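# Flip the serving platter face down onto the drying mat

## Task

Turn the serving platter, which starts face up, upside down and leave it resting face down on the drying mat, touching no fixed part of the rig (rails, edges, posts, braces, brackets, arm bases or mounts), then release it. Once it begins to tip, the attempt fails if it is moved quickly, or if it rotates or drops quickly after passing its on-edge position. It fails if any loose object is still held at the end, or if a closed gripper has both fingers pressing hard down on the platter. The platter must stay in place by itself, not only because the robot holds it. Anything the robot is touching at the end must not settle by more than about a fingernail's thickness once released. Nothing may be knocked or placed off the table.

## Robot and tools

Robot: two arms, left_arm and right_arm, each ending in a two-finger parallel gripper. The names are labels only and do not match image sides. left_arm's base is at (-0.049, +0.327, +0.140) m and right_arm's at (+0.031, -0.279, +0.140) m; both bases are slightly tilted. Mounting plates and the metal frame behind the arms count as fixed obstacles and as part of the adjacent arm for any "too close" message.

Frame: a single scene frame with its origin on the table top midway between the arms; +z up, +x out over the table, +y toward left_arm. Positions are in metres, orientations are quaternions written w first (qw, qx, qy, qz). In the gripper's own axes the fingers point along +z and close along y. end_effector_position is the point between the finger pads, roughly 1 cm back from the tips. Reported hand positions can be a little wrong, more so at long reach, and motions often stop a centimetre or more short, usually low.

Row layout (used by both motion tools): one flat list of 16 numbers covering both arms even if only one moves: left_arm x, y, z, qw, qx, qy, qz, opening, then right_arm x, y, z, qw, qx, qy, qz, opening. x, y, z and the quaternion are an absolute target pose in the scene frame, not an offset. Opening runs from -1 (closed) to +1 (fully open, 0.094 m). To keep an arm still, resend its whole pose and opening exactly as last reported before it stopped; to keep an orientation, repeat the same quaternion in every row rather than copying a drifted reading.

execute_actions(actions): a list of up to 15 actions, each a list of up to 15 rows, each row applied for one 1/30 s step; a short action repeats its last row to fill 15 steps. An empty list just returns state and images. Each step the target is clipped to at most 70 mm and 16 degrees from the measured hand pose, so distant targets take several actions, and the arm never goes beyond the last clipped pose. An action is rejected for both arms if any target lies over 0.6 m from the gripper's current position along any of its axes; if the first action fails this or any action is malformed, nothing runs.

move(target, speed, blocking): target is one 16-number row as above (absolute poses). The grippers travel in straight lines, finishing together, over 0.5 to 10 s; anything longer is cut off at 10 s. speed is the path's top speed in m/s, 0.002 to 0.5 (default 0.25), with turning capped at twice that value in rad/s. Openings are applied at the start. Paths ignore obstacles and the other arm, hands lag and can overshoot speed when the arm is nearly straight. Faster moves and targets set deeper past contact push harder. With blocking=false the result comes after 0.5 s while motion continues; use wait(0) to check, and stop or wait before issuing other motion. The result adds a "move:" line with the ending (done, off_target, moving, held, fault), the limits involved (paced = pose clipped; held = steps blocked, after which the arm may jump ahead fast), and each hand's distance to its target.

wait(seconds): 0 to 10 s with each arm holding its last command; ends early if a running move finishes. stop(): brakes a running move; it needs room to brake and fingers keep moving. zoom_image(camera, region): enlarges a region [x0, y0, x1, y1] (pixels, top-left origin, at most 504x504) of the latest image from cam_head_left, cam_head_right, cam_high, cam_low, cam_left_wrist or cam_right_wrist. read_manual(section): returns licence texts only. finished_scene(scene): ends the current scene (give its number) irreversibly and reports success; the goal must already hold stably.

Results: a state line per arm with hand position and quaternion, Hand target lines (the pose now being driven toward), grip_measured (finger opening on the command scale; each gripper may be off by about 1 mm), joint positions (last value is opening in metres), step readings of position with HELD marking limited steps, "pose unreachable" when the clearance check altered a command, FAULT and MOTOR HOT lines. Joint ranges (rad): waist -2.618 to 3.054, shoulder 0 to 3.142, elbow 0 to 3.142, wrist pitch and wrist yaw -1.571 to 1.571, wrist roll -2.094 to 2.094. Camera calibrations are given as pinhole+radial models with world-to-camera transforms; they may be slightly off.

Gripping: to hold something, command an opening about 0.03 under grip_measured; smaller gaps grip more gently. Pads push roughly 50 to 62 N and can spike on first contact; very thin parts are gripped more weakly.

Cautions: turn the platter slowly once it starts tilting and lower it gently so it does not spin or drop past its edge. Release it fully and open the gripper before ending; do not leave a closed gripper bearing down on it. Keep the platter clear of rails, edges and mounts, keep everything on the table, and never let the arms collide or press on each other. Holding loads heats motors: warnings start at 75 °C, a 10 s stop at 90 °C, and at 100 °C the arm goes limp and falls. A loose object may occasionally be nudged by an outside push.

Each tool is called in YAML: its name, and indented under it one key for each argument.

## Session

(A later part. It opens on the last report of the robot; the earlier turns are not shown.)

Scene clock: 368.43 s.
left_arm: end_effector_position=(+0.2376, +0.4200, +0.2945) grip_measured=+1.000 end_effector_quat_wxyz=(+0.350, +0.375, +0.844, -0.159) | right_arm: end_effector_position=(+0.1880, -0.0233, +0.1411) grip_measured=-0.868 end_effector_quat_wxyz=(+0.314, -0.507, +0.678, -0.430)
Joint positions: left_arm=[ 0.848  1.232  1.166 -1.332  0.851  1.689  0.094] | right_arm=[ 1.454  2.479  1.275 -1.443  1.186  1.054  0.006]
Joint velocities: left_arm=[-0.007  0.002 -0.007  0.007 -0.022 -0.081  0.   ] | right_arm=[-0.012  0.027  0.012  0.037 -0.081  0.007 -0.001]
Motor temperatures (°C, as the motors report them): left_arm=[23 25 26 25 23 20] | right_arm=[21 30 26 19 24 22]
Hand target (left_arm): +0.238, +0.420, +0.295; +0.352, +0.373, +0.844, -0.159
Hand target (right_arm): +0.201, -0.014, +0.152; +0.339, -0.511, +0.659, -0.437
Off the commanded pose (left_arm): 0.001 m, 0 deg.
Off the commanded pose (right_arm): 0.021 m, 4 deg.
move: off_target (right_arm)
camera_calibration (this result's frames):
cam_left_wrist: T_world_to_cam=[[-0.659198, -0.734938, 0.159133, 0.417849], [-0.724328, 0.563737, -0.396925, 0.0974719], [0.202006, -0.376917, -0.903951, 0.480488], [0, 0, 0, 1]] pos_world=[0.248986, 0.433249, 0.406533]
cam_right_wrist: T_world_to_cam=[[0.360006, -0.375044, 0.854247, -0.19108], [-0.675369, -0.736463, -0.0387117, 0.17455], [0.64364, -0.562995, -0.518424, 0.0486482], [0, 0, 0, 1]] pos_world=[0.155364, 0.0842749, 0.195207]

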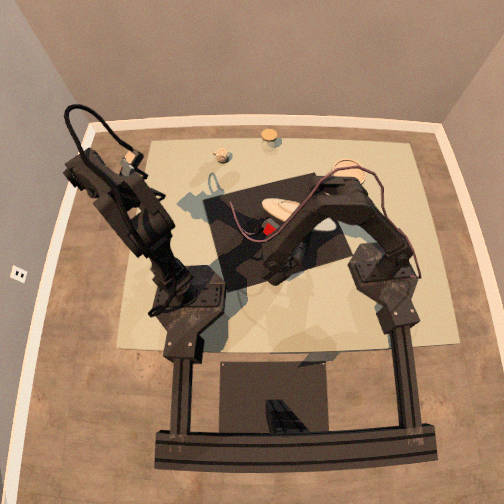

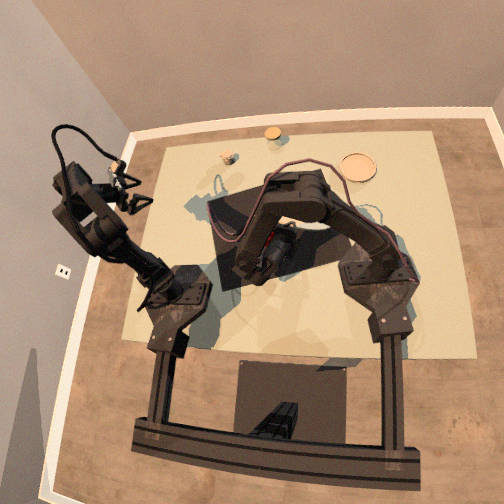

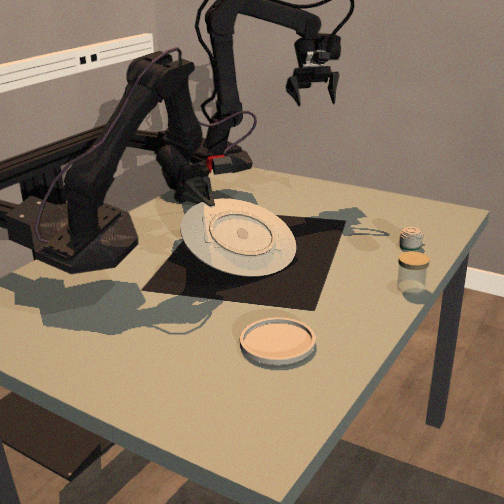

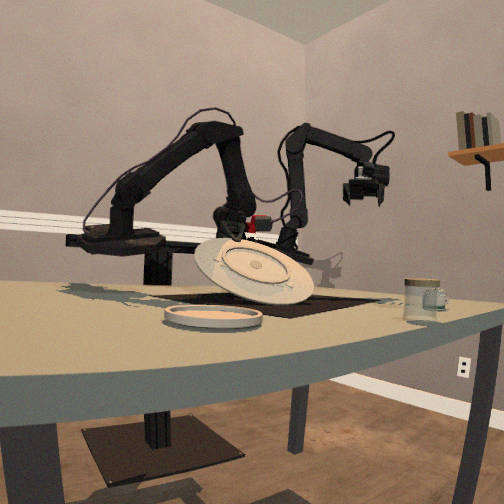

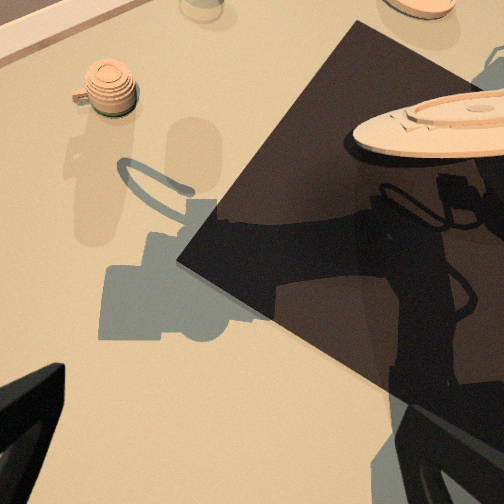

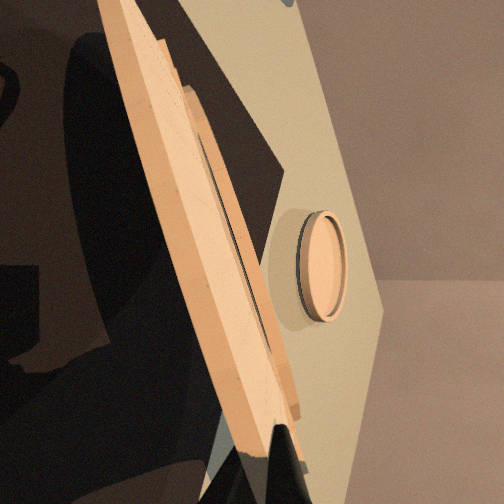

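execute_actions:
  actions:
    - [[0.2385,0.4203,0.2948,0.352,0.373,0.844,-0.159,1,0.202,-0.014,0.152,0.339,-0.511,0.659,-0.437,-0.87],[0.2385,0.4203,0.2948,0.352,0.373,0.844,-0.159,1,0.202,-0.014,0.152,0.339,-0.511,0.659,-0.437,-0.86],[0.2385,0.4203,0.2948,0.352,0.373,0.844,-0.159,1,0.202,-0.014,0.152,0.339,-0.511,0.659,-0.437,-0.855],[0.2385,0.4203,0.2948,0.352,0.373,0.844,-0.159,1,0.202,-0.014,0.152,0.339,-0.511,0.659,-0.437,-0.85],[0.2385,0.4203,0.2948,0.352,0.373,0.844,-0.159,1,0.202,-0.014,0.152,0.339,-0.511,0.659,-0.437,-0.845],[0.2385,0.4203,0.2948,0.352,0.373,0.844,-0.159,1,0.202,-0.014,0.152,0.339,-0.511,0.659,-0.437,-0.84],[0.2385,0.4203,0.2948,0.352,0.373,0.844,-0.159,1,0.202,-0.014,0.152,0.339,-0.511,0.659,-0.437,-0.83],[0.2385,0.4203,0.2948,0.352,0.373,0.844,-0.159,1,0.202,-0.014,0.152,0.339,-0.511,0.659,-0.437,-0.82],[0.2385,0.4203,0.2948,0.352,0.373,0.844,-0.159,1,0.202,-0.014,0.152,0.339,-0.511,0.659,-0.437,-0.81],[0.2385,0.4203,0.2948,0.352,0.373,0.844,-0.159,1,0.202,-0.014,0.152,0.339,-0.511,0.659,-0.437,-0.80],[0.2385,0.4203,0.2948,0.352,0.373,0.844,-0.159,1,0.202,-0.014,0.152,0.339,-0.511,0.659,-0.437,-0.79],[0.2385,0.4203,0.2948,0.352,0.373,0.844,-0.159,1,0.202,-0.014,0.152,0.339,-0.511,0.659,-0.437,-0.78],[0.2385,0.4203,0.2948,0.352,0.373,0.844,-0.159,1,0.202,-0.014,0.152,0.339,-0.511,0.659,-0.437,-0.77],[0.2385,0.4203,0.2948,0.352,0.373,0.844,-0.159,1,0.202,-0.014,0.152,0.339,-0.511,0.659,-0.437,-0.76],[0.2385,0.4203,0.2948,0.352,0.373,0.844,-0.159,1,0.202,-0.014,0.152,0.339,-0.511,0.659,-0.437,-0.75]]

zoom_image:
  camera: "cam_low"
  region: [170, 170, 340, 320]

Scene clock: 392.07 s.
left_arm: end_effector_position=(+0.2376, +0.4200, +0.2945) grip_measured=+1.000 end_effector_quat_wxyz=(+0.350, +0.375, +0.844, -0.159) | right_arm: end_effector_position=(+0.1919, -0.0249, +0.1410) grip_measured=-0.756 end_effector_quat_wxyz=(+0.313, -0.505, +0.677, -0.435)
Joint positions: left_arm=[ 0.848  1.232  1.166 -1.332  0.851  1.689  0.094] | right_arm=[ 1.441  2.482  1.275 -1.451  1.195  1.059  0.011]
Joint velocities: left_arm=[-0.002 -0.002 -0.002 -0.007  0.066 -0.007  0.   ] | right_arm=[ 0.002 -0.007  0.002 -0.051 -0.007 -0.022  0.01 ]
Motor temperatures (°C, as the motors report them): left_arm=[23 26 26 25 23 20] | right_arm=[21 30 26 22 24 22]
Hand target (left_arm): +0.238, +0.420, +0.295; +0.352, +0.373, +0.844, -0.159
Hand target (right_arm): +0.201, -0.014, +0.152; +0.338, -0.512, +0.659, -0.435
Off the commanded pose (left_arm): 0.001 m, 0 deg.
Off the commanded pose (right_arm): 0.018 m, 4 deg.
Step readings (end_effector_position):
0: left_arm (+0.2376, +0.4200, +0.2945) | right_arm (+0.1879, -0.0235, +0.1406)
1: left_arm (+0.2376, +0.4200, +0.2945) | right_arm (+0.1879, -0.0235, +0.1406)
2: left_arm (+0.2376, +0.4200, +0.2945) | right_arm (+0.1879, -0.0235, +0.1406)
4: left_arm (+0.2376, +0.4200, +0.2945) | right_arm (+0.1880, -0.0236, +0.1408)
8: left_arm (+0.2376, +0.4200, +0.2945) | right_arm (+0.1894, -0.0240, +0.1412)
15: end_effector_position above
camera_calibration (this result's frames):
cam_left_wrist: T_world_to_cam=[[-0.659198, -0.734938, 0.159133, 0.417849], [-0.724328, 0.563737, -0.396925, 0.0974719], [0.202006, -0.376917, -0.903951, 0.480488], [0, 0, 0, 1]] pos_world=[0.248986, 0.433249, 0.406533]
cam_right_wrist: T_world_to_cam=[[0.353779, -0.370601, 0.858775, -0.192304], [-0.678901, -0.733308, -0.0367778, 0.176458], [0.643377, -0.570012, -0.511031, 0.0440223], [0, 0, 0, 1]] pos_world=[0.159507, 0.0832231, 0.194132]

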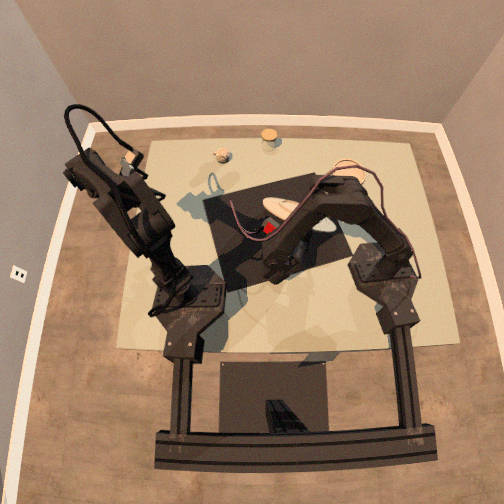

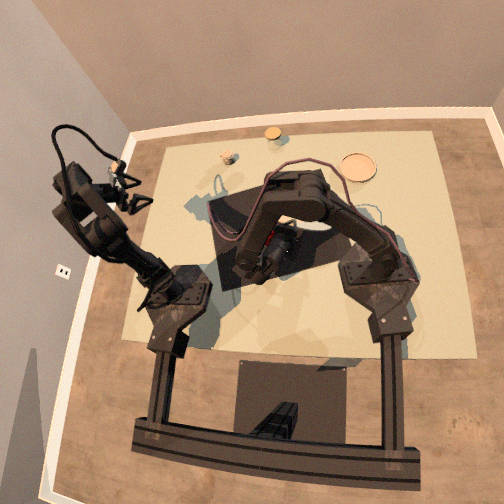

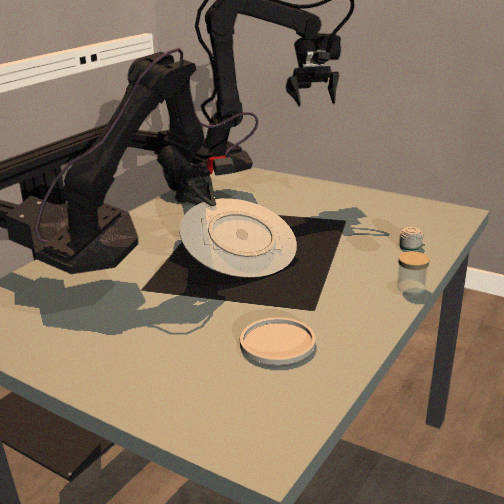

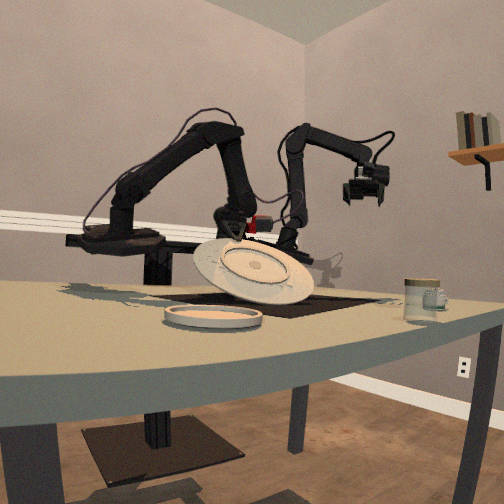

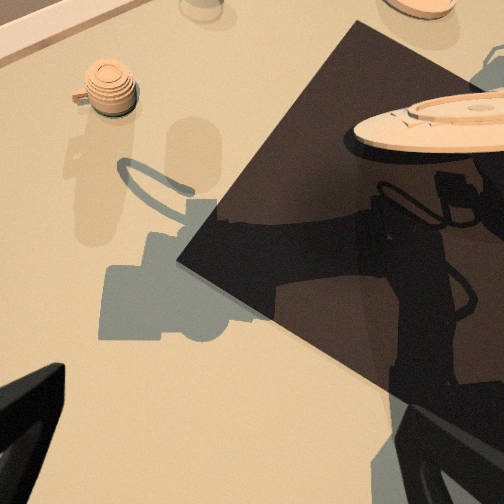

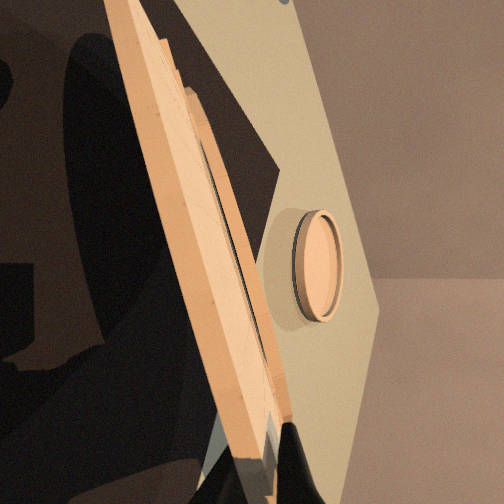

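Region (170, 170, 340, 320) of cam_low's 504x504 image, scaled by 2.965, with more detail than that image has; it fills the top 445 rows of this view, and the rest is white.

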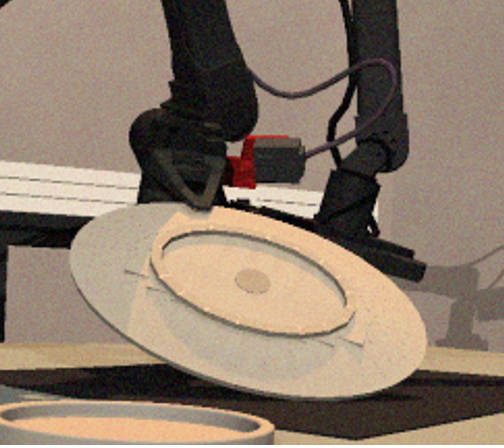

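move:
  target: [0.2385,0.4203,0.2948,0.352,0.373,0.844,-0.159,1, 0.184,-0.010,0.118,0.328,-0.537,0.663,-0.406,-0.64]
  speed: 0.04

zoom_image:
  camera: "cam_low"
  region: [170, 200, 340, 320]

Scene clock: 398.37 s.
left_arm: end_effector_position=(+0.2375, +0.4201, +0.2943) grip_measured=+1.000 end_effector_quat_wxyz=(+0.350, +0.375, +0.844, -0.159) | right_arm: end_effector_position=(+0.1777, -0.0150, +0.1091) grip_measured=-0.641 end_effector_quat_wxyz=(+0.300, -0.525, +0.688, -0.400)
Joint positions: left_arm=[ 0.848  1.232  1.166 -1.332  0.85   1.689  0.094] | right_arm=[ 1.454  2.497  1.248 -1.209  1.159  0.872  0.017]
Joint velocities: left_arm=[0.007 0.002 0.017 0.022 0.066 0.022 0.   ] | right_arm=[ 0.002 -0.022 -0.017 -0.022 -0.051 -0.022  0.   ]
Motor temperatures (°C, as the motors report them): left_arm=[23 26 26 24 23 20] | right_arm=[21 30 25 22 23 22]
Hand target (left_arm): +0.238, +0.420, +0.295; +0.352, +0.373, +0.844, -0.159
Hand target (right_arm): +0.183, -0.010, +0.118; +0.327, -0.536, +0.663, -0.407
Off the commanded pose (left_arm): 0.001 m, 0 deg.
Off the commanded pose (right_arm): 0.012 m, 5 deg.
move: off_target (right_arm)
camera_calibration (this result's frames):
cam_left_wrist: T_world_to_cam=[[-0.659142, -0.734995, 0.159107, 0.417881], [-0.724599, 0.564121, -0.395884, 0.0968784], [0.201217, -0.376232, -0.904412, 0.48045], [0, 0, 0, 1]] pos_world=[0.248966, 0.43325, 0.40639]
cam_right_wrist: T_world_to_cam=[[0.427998, -0.386625, 0.816908, -0.165107], [-0.661539, -0.749865, -0.00829897, 0.16643], [0.615779, -0.536864, -0.576709, 0.0550651], [0, 0, 0, 1]] pos_world=[0.146857, 0.0905278, 0.168015]

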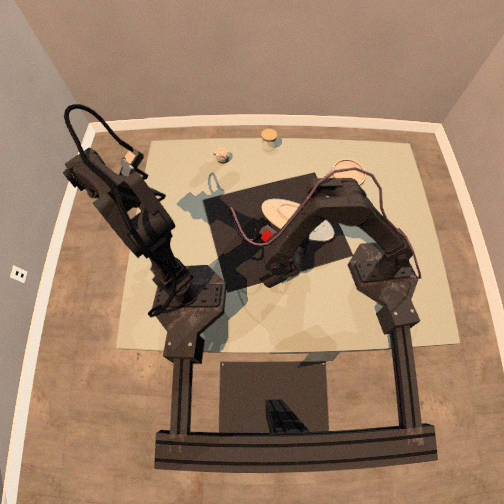

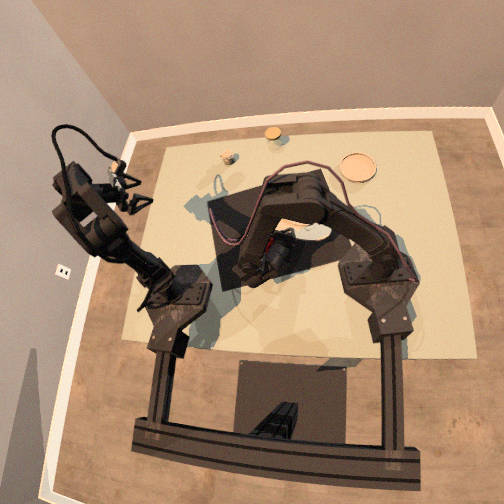

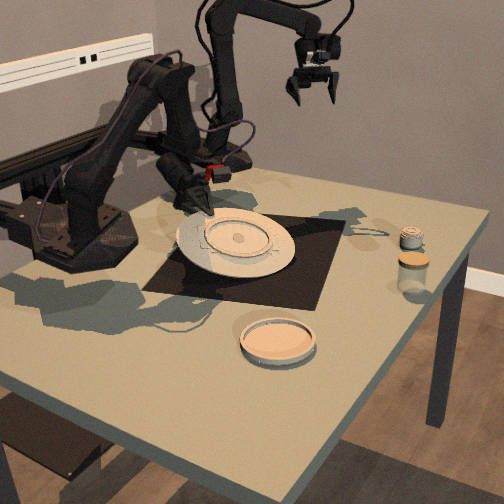

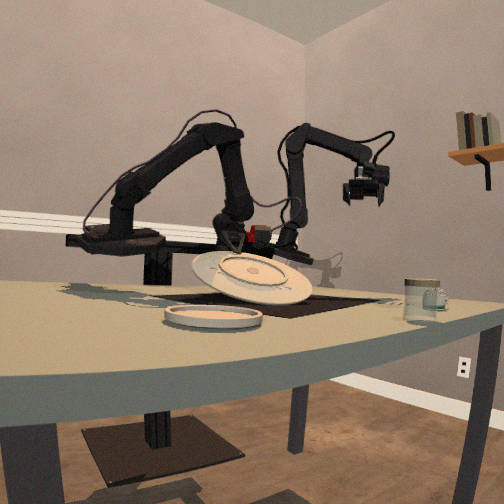

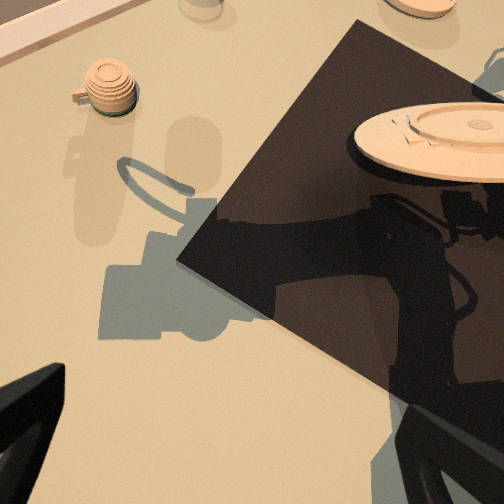

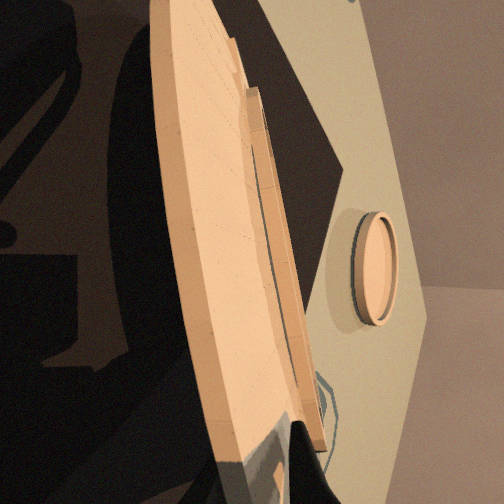

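Region (170, 200, 340, 320) of cam_low's 504x504 image, scaled by 2.965, with more detail than that image has; it fills the top 356 rows of this view, and the rest is white.

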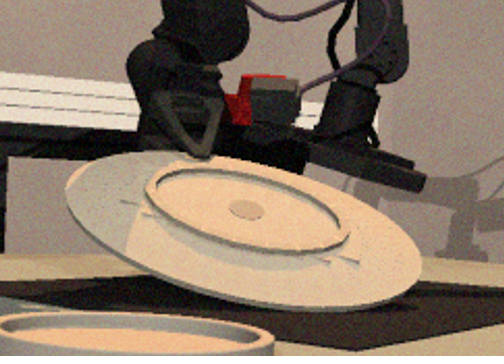

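move:
  target: [0.2385,0.4203,0.2948,0.352,0.373,0.844,-0.159,1, 0.167,-0.007,0.075,0.328,-0.537,0.663,-0.406,-0.51]
  speed: 0.04

zoom_image:
  camera: "cam_low"
  region: [170, 220, 340, 320]

zoom_image:
  camera: "cam_high"
  region: [150, 170, 310, 290]

Scene clock: 406.93 s.
left_arm: end_effector_position=(+0.2374, +0.4202, +0.2942) grip_measured=+1.000 end_effector_quat_wxyz=(+0.349, +0.375, +0.844, -0.159) | right_arm: end_effector_position=(+0.1601, -0.0255, +0.0610) grip_measured=-0.511 end_effector_quat_wxyz=(+0.289, -0.535, +0.681, -0.408)
Joint positions: left_arm=[ 0.848  1.232  1.166 -1.332  0.849  1.689  0.094] | right_arm=[ 1.473  2.648  1.248 -1.097  1.135  0.879  0.023]
Joint velocities: left_arm=[-0.012 -0.012 -0.012  0.007 -0.022  0.007  0.   ] | right_arm=[-0.002 -0.007 -0.007  0.007 -0.022  0.095  0.001]
Motor temperatures (°C, as the motors report them): left_arm=[23 26 26 24 23 20] | right_arm=[21 30 25 22 24 22]
Hand target (left_arm): +0.238, +0.420, +0.295; +0.352, +0.373, +0.844, -0.159
Hand target (right_arm): +0.166, -0.008, +0.075; +0.327, -0.538, +0.664, -0.404
Off the commanded pose (left_arm): 0.001 m, 0 deg.
Off the commanded pose (right_arm): 0.024 m, 5 deg.
move: off_target (right_arm)
camera_calibration (this result's frames):
cam_left_wrist: T_world_to_cam=[[-0.659085, -0.735051, 0.15908, 0.417912], [-0.724869, 0.564504, -0.394841, 0.0962849], [0.200427, -0.375546, -0.904872, 0.480412], [0, 0, 0, 1]] pos_world=[0.248946, 0.433251, 0.406247]
cam_right_wrist: T_world_to_cam=[[0.439939, -0.354778, 0.824977, -0.123933], [-0.655606, -0.754687, 0.0250674, 0.143473], [0.613706, -0.551888, -0.56461, 0.0317408], [0, 0, 0, 1]] pos_world=[0.129105, 0.0818261, 0.116566]

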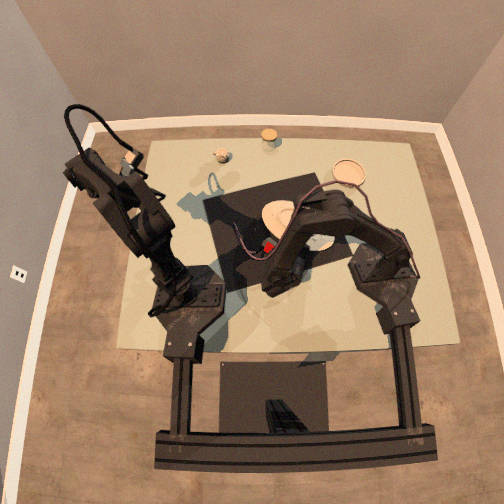

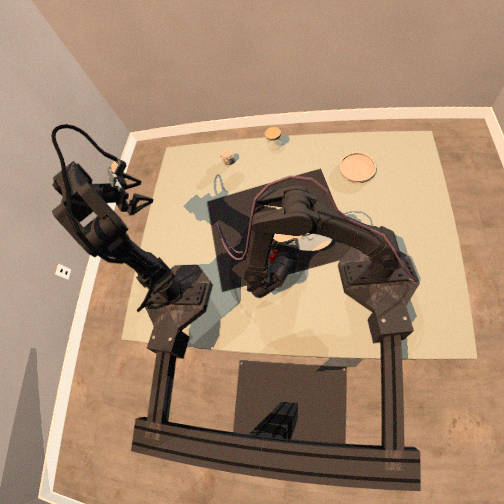

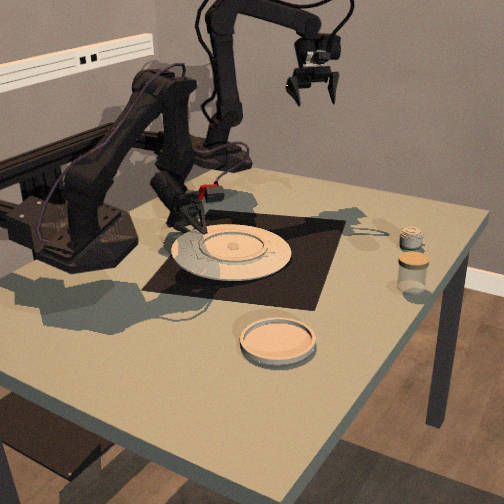

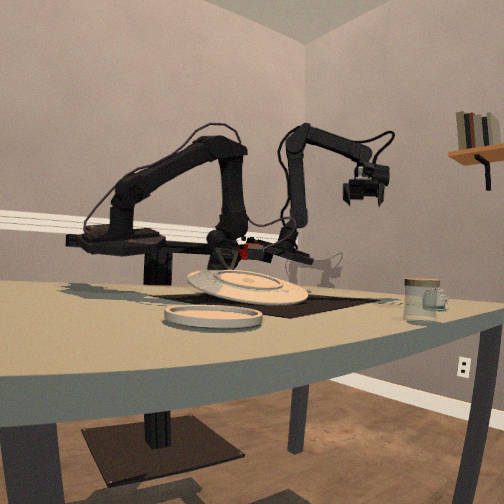

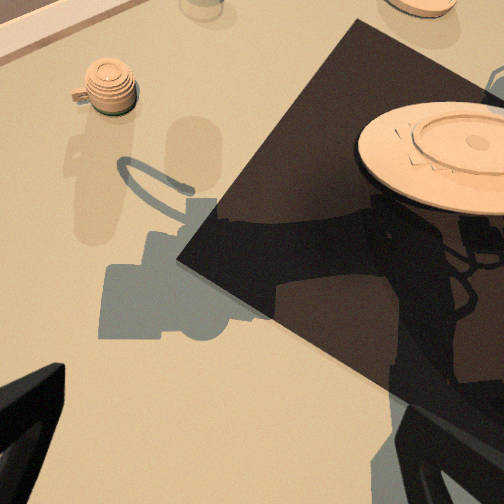

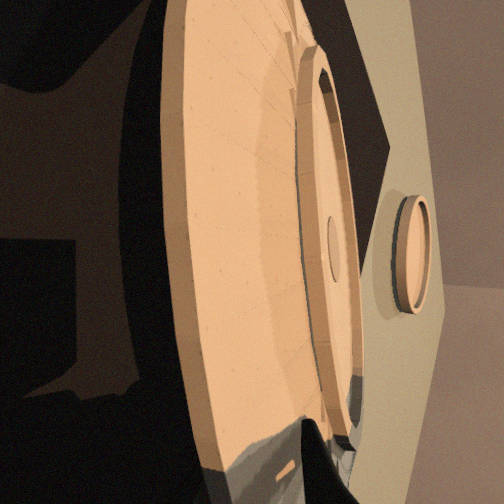

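Region (170, 220, 340, 320) of cam_low's 504x504 image, scaled by 2.965, with more detail than that image has; it fills the top 296 rows of this view, and the rest is white.

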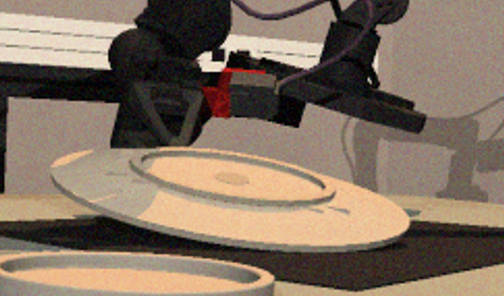

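Region (150, 170, 310, 290) of cam_high's 504x504 image, scaled by 3.150, with more detail than that image has; it fills the top 378 rows of this view, and the rest is white.

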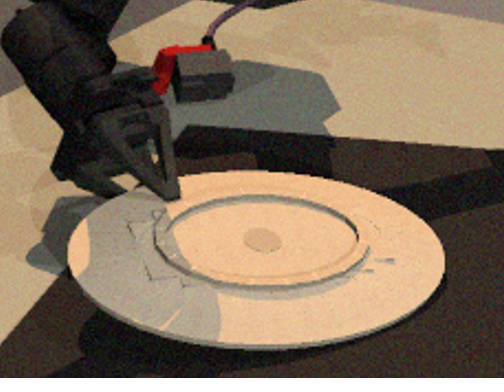

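move:
  target: [0.2385,0.4203,0.2948,0.352,0.373,0.844,-0.159,1, 0.161,-0.008,0.040,0.328,-0.537,0.663,-0.406,-0.38]
  speed: 0.035

zoom_image:
  camera: "cam_low"
  region: [170, 220, 340, 320]

zoom_image:
  camera: "cam_high"
  region: [140, 180, 310, 300]

Scene clock: 416.80 s.
left_arm: end_effector_position=(+0.2373, +0.4203, +0.2940) grip_measured=+1.000 end_effector_quat_wxyz=(+0.349, +0.375, +0.844, -0.159) | right_arm: end_effector_position=(+0.1533, -0.0232, +0.0276) grip_measured=-0.380 end_effector_quat_wxyz=(+0.296, -0.532, +0.682, -0.404)
Joint positions: left_arm=[ 0.848  1.232  1.166 -1.332  0.848  1.689  0.094] | right_arm=[ 1.471  2.761  1.288 -1.01   1.147  0.879  0.029]
Joint velocities: left_arm=[ 0.002 -0.002 -0.007  0.022  0.007 -0.037  0.   ] | right_arm=[-0.002  0.002 -0.002  0.022  0.11   0.022 -0.001]
Motor temperatures (°C, as the motors report them): left_arm=[23 26 26 24 23 20] | right_arm=[21 30 25 22 24 22]
Hand target (left_arm): +0.238, +0.420, +0.295; +0.352, +0.373, +0.844, -0.159
Hand target (right_arm): +0.160, -0.008, +0.040; +0.327, -0.538, +0.663, -0.404
Off the commanded pose (left_arm): 0.001 m, 0 deg.
Off the commanded pose (right_arm): 0.021 m, 4 deg.
move: off_target (right_arm)
camera_calibration (this result's frames):
cam_left_wrist: T_world_to_cam=[[-0.659029, -0.735108, 0.159053, 0.417944], [-0.725139, 0.564887, -0.393798, 0.0956914], [0.199637, -0.37486, -0.905331, 0.480373], [0, 0, 0, 1]] pos_world=[0.248926, 0.433252, 0.406105]
cam_right_wrist: T_world_to_cam=[[0.435026, -0.367417, 0.822044, -0.091994], [-0.653471, -0.756915, 0.0075101, 0.141686], [0.619458, -0.540449, -0.569374, 0.0178807], [0, 0, 0, 1]] pos_world=[0.121531, 0.0831077, 0.0847399]

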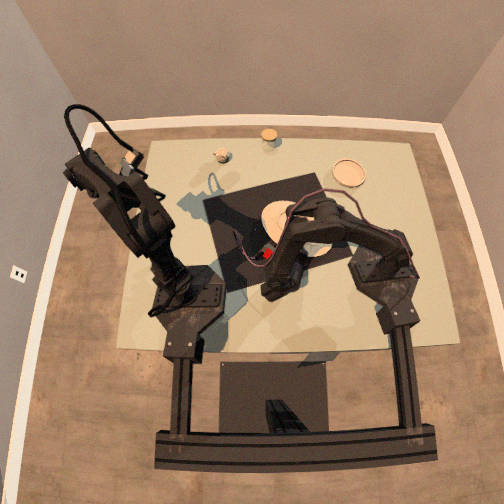

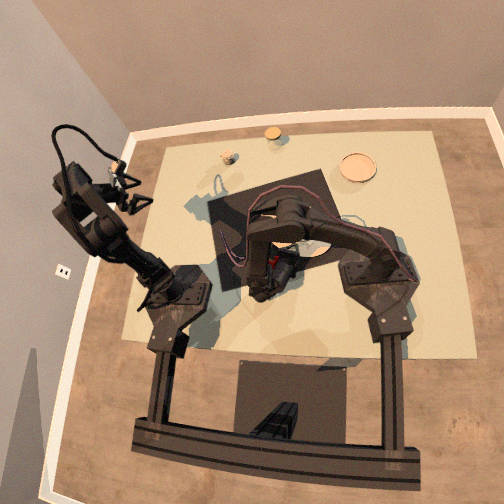

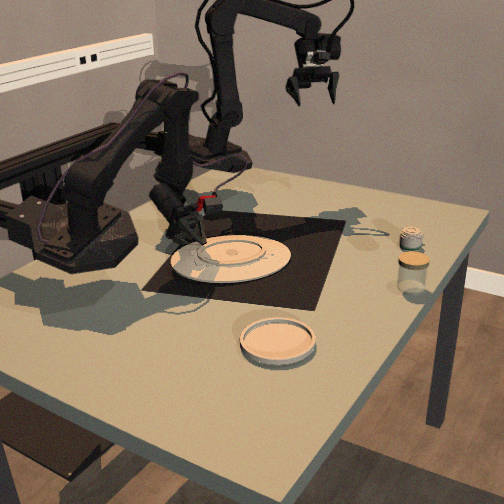

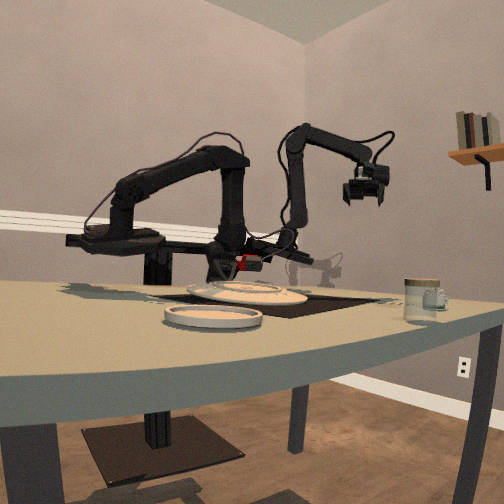

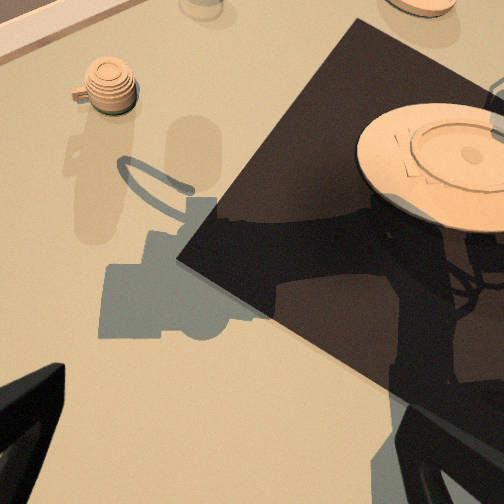

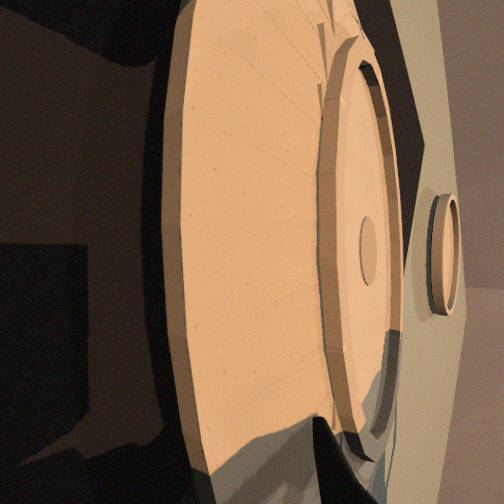

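Region (170, 220, 340, 320) of cam_low's 504x504 image, scaled by 2.965, with more detail than that image has; it fills the top 296 rows of this view, and the rest is white.

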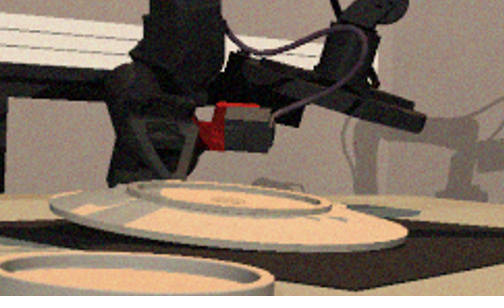

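Region (140, 180, 310, 300) of cam_high's 504x504 image, scaled by 2.965, with more detail than that image has; it fills the top 356 rows of this view, and the rest is white.

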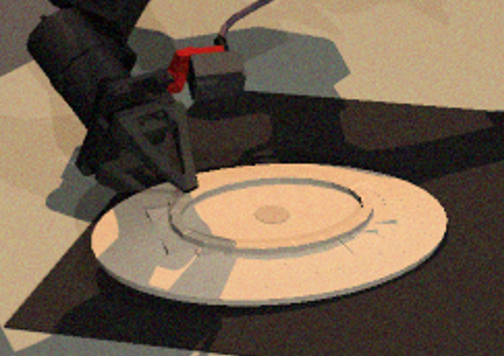

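move:
  target: [0.2385,0.4203,0.2948,0.352,0.373,0.844,-0.159,1, 0.122,0.0,0.028,0.328,-0.537,0.663,-0.406,-0.38]
  speed: 0.02

zoom_image:
  camera: "cam_low"
  region: [170, 220, 340, 320]

zoom_image:
  camera: "cam_high"
  region: [140, 180, 310, 300]

Scene clock: 427.73 s.
left_arm: end_effector_position=(+0.2372, +0.4204, +0.2939) grip_measured=+1.000 end_effector_quat_wxyz=(+0.348, +0.375, +0.844, -0.158) | right_arm: end_effector_position=(+0.1243, -0.0069, +0.0268) grip_measured=-0.379 end_effector_quat_wxyz=(+0.315, -0.539, +0.665, -0.411)
Joint positions: left_arm=[ 0.848  1.232  1.166 -1.332  0.847  1.689  0.094] | right_arm=[ 1.57   2.873  1.438 -1.194  1.114  1.016  0.029]
Joint velocities: left_arm=[-0.002  0.002 -0.002  0.022 -0.022  0.022  0.   ] | right_arm=[-0.012  0.007 -0.007 -0.007 -0.022 -0.007 -0.001]
Motor temperatures (°C, as the motors report them): left_arm=[23 26 26 24 23 20] | right_arm=[21 31 25 22 23 22]
Hand target (left_arm): +0.238, +0.420, +0.295; +0.352, +0.373, +0.844, -0.159
Hand target (right_arm): +0.122, -0.000, +0.028; +0.327, -0.538, +0.663, -0.405
Off the commanded pose (left_arm): 0.002 m, 1 deg.
Off the commanded pose (right_arm): 0.007 m, 2 deg.
move: done
camera_calibration (this result's frames):
cam_left_wrist: T_world_to_cam=[[-0.658972, -0.735164, 0.159026, 0.417976], [-0.725407, 0.565268, -0.392755, 0.095098], [0.198847, -0.374173, -0.905789, 0.480333], [0, 0, 0, 1]] pos_world=[0.248906, 0.433253, 0.405962]
cam_right_wrist: T_world_to_cam=[[0.417948, -0.343594, 0.840989, -0.0709226], [-0.623334, -0.781896, -0.00967163, 0.131634], [0.660889, -0.520175, -0.540966, 0.0383778], [0, 0, 0, 1]] pos_world=[0.0863302, 0.0985183, 0.0816794]

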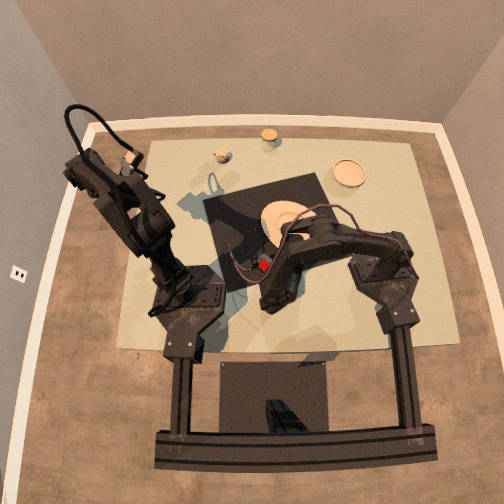

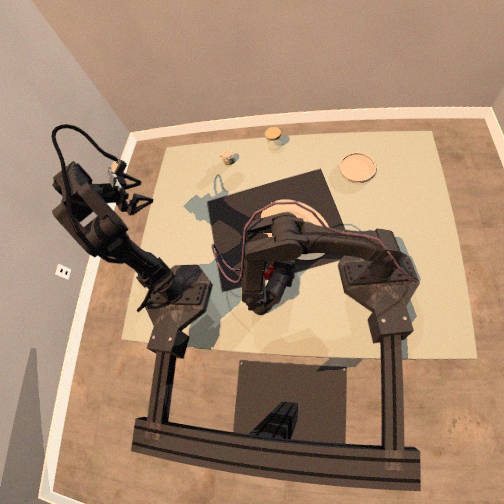

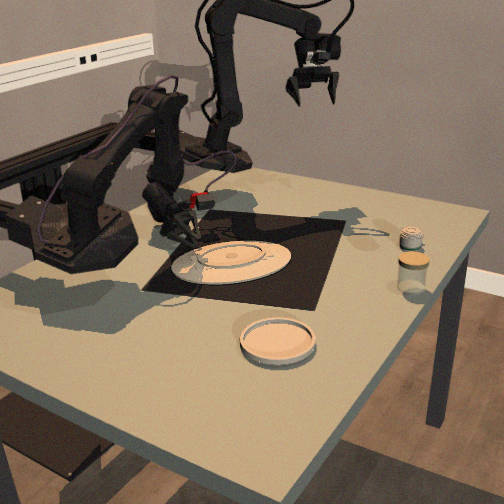

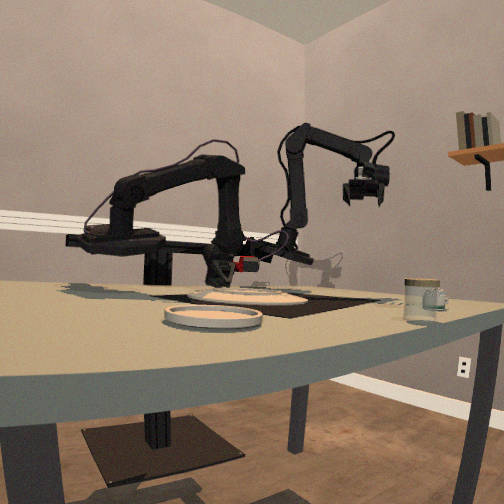

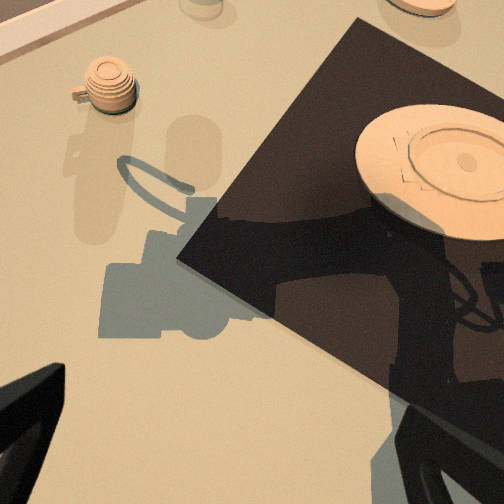

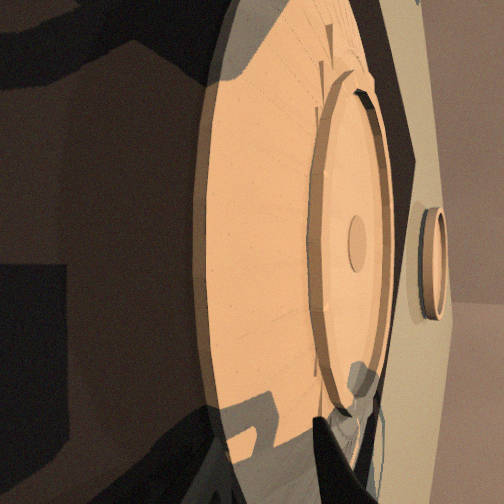

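Region (170, 220, 340, 320) of cam_low's 504x504 image, scaled by 2.965, with more detail than that image has; it fills the top 296 rows of this view, and the rest is white.

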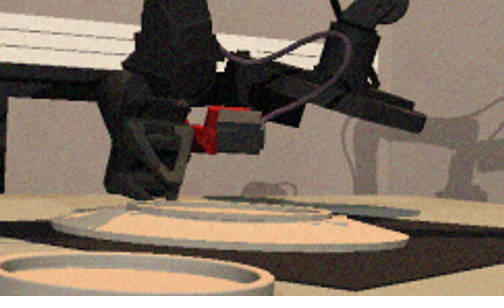

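Region (140, 180, 310, 300) of cam_high's 504x504 image, scaled by 2.965, with more detail than that image has; it fills the top 356 rows of this view, and the rest is white.

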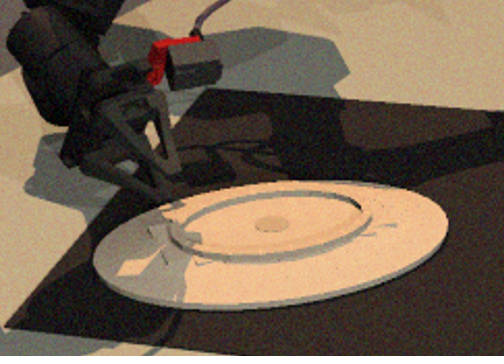

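move:
  target: [0.2385,0.4203,0.2948,0.352,0.373,0.844,-0.159,1, 0.112,0.0,0.09,0.27,-0.56,0.70,-0.35,-0.38]
  speed: 0.12

zoom_image:
  camera: "cam_high"
  region: [130, 180, 310, 310]

Scene clock: 435.93 s.
left_arm: end_effector_position=(+0.2371, +0.4204, +0.2938) grip_measured=+1.000 end_effector_quat_wxyz=(+0.348, +0.375, +0.845, -0.158) | right_arm: end_effector_position=(+0.1145, +0.0004, +0.0877) grip_measured=-0.379 end_effector_quat_wxyz=(+0.264, -0.558, +0.701, -0.358)
Joint positions: left_arm=[ 0.848  1.232  1.166 -1.332  0.846  1.689  0.094] | right_arm=[ 1.606  2.568  1.329 -1.179  0.971  0.849  0.029]
Joint velocities: left_arm=[-0.002  0.007 -0.002 -0.022  0.081 -0.022  0.   ] | right_arm=[-0.007 -0.032  0.002 -0.037 -0.051 -0.051  0.001]
Motor temperatures (°C, as the motors report them): left_arm=[23 26 26 24 23 20] | right_arm=[21 31 25 22 23 22]
Hand target (left_arm): +0.238, +0.420, +0.295; +0.352, +0.373, +0.844, -0.159
Hand target (right_arm): +0.112, +0.001, +0.090; +0.270, -0.559, +0.701, -0.351
Off the commanded pose (left_arm): 0.002 m, 1 deg.
Off the commanded pose (right_arm): 0.003 m, 1 deg.
move: done
camera_calibration (this result's frames):
cam_left_wrist: T_world_to_cam=[[-0.658935, -0.735202, 0.159008, 0.417997], [-0.725586, 0.565522, -0.392059, 0.0947024], [0.19832, -0.373715, -0.906094, 0.480307], [0, 0, 0, 1]] pos_world=[0.248893, 0.433254, 0.405867]
cam_right_wrist: T_world_to_cam=[[0.540106, -0.380961, 0.750436, -0.121628], [-0.636125, -0.768615, 0.0676446, 0.126476], [0.551027, -0.513906, -0.657473, 0.104411], [0, 0, 0, 1]] pos_world=[0.088613, 0.104533, 0.151366]

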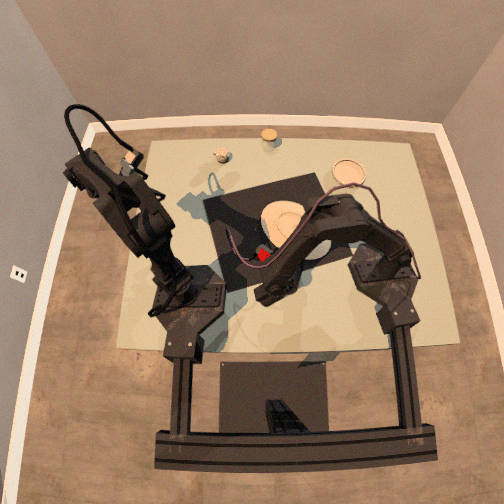

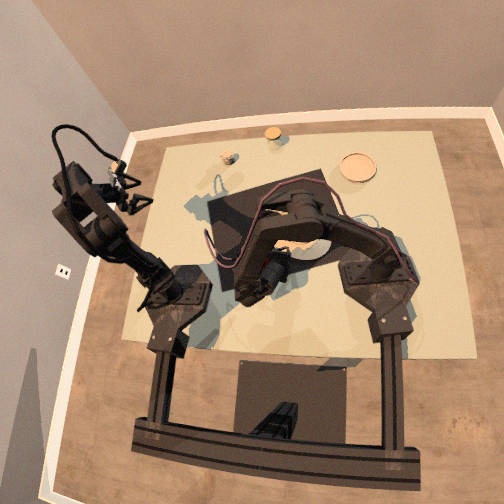

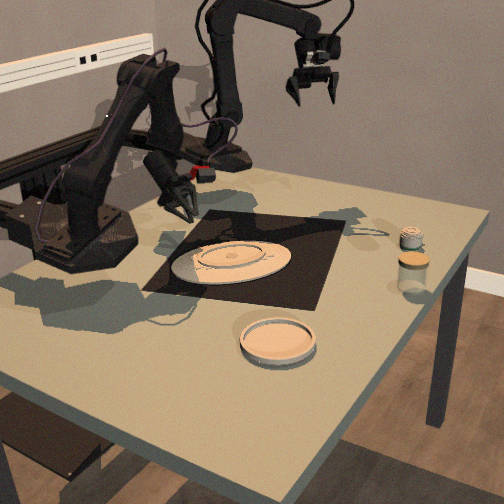

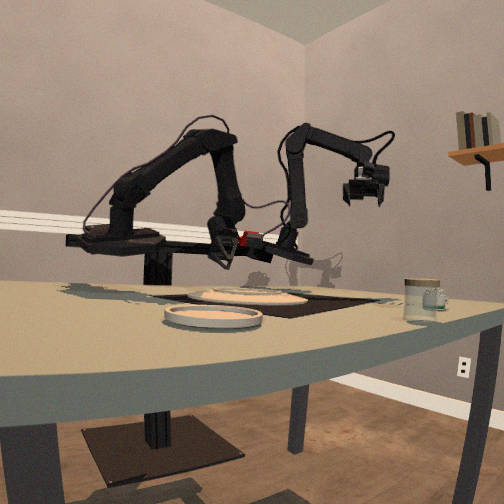

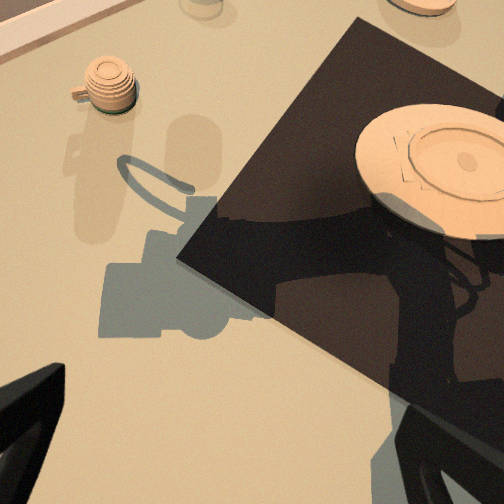

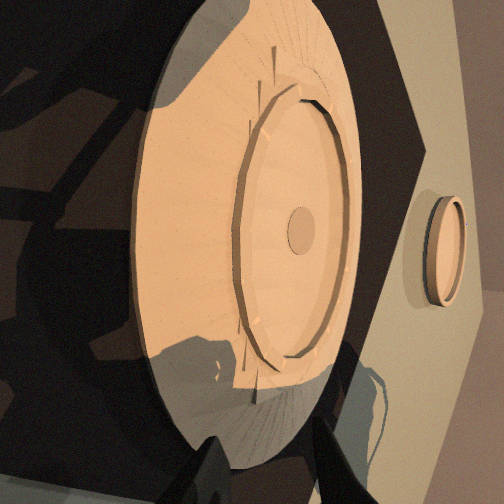

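Region (130, 180, 310, 310) of cam_high's 504x504 image, scaled by 2.800, with more detail than that image has.

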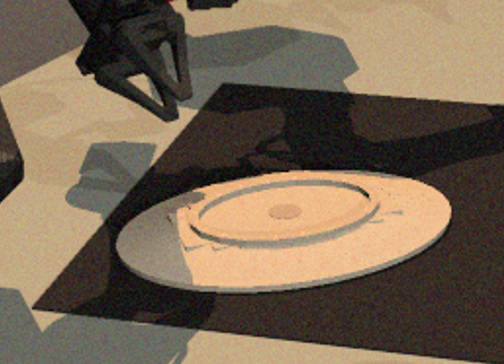

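Fully on the mat.

finished_scene:
  scene: 1

The scene is finished: the task was done.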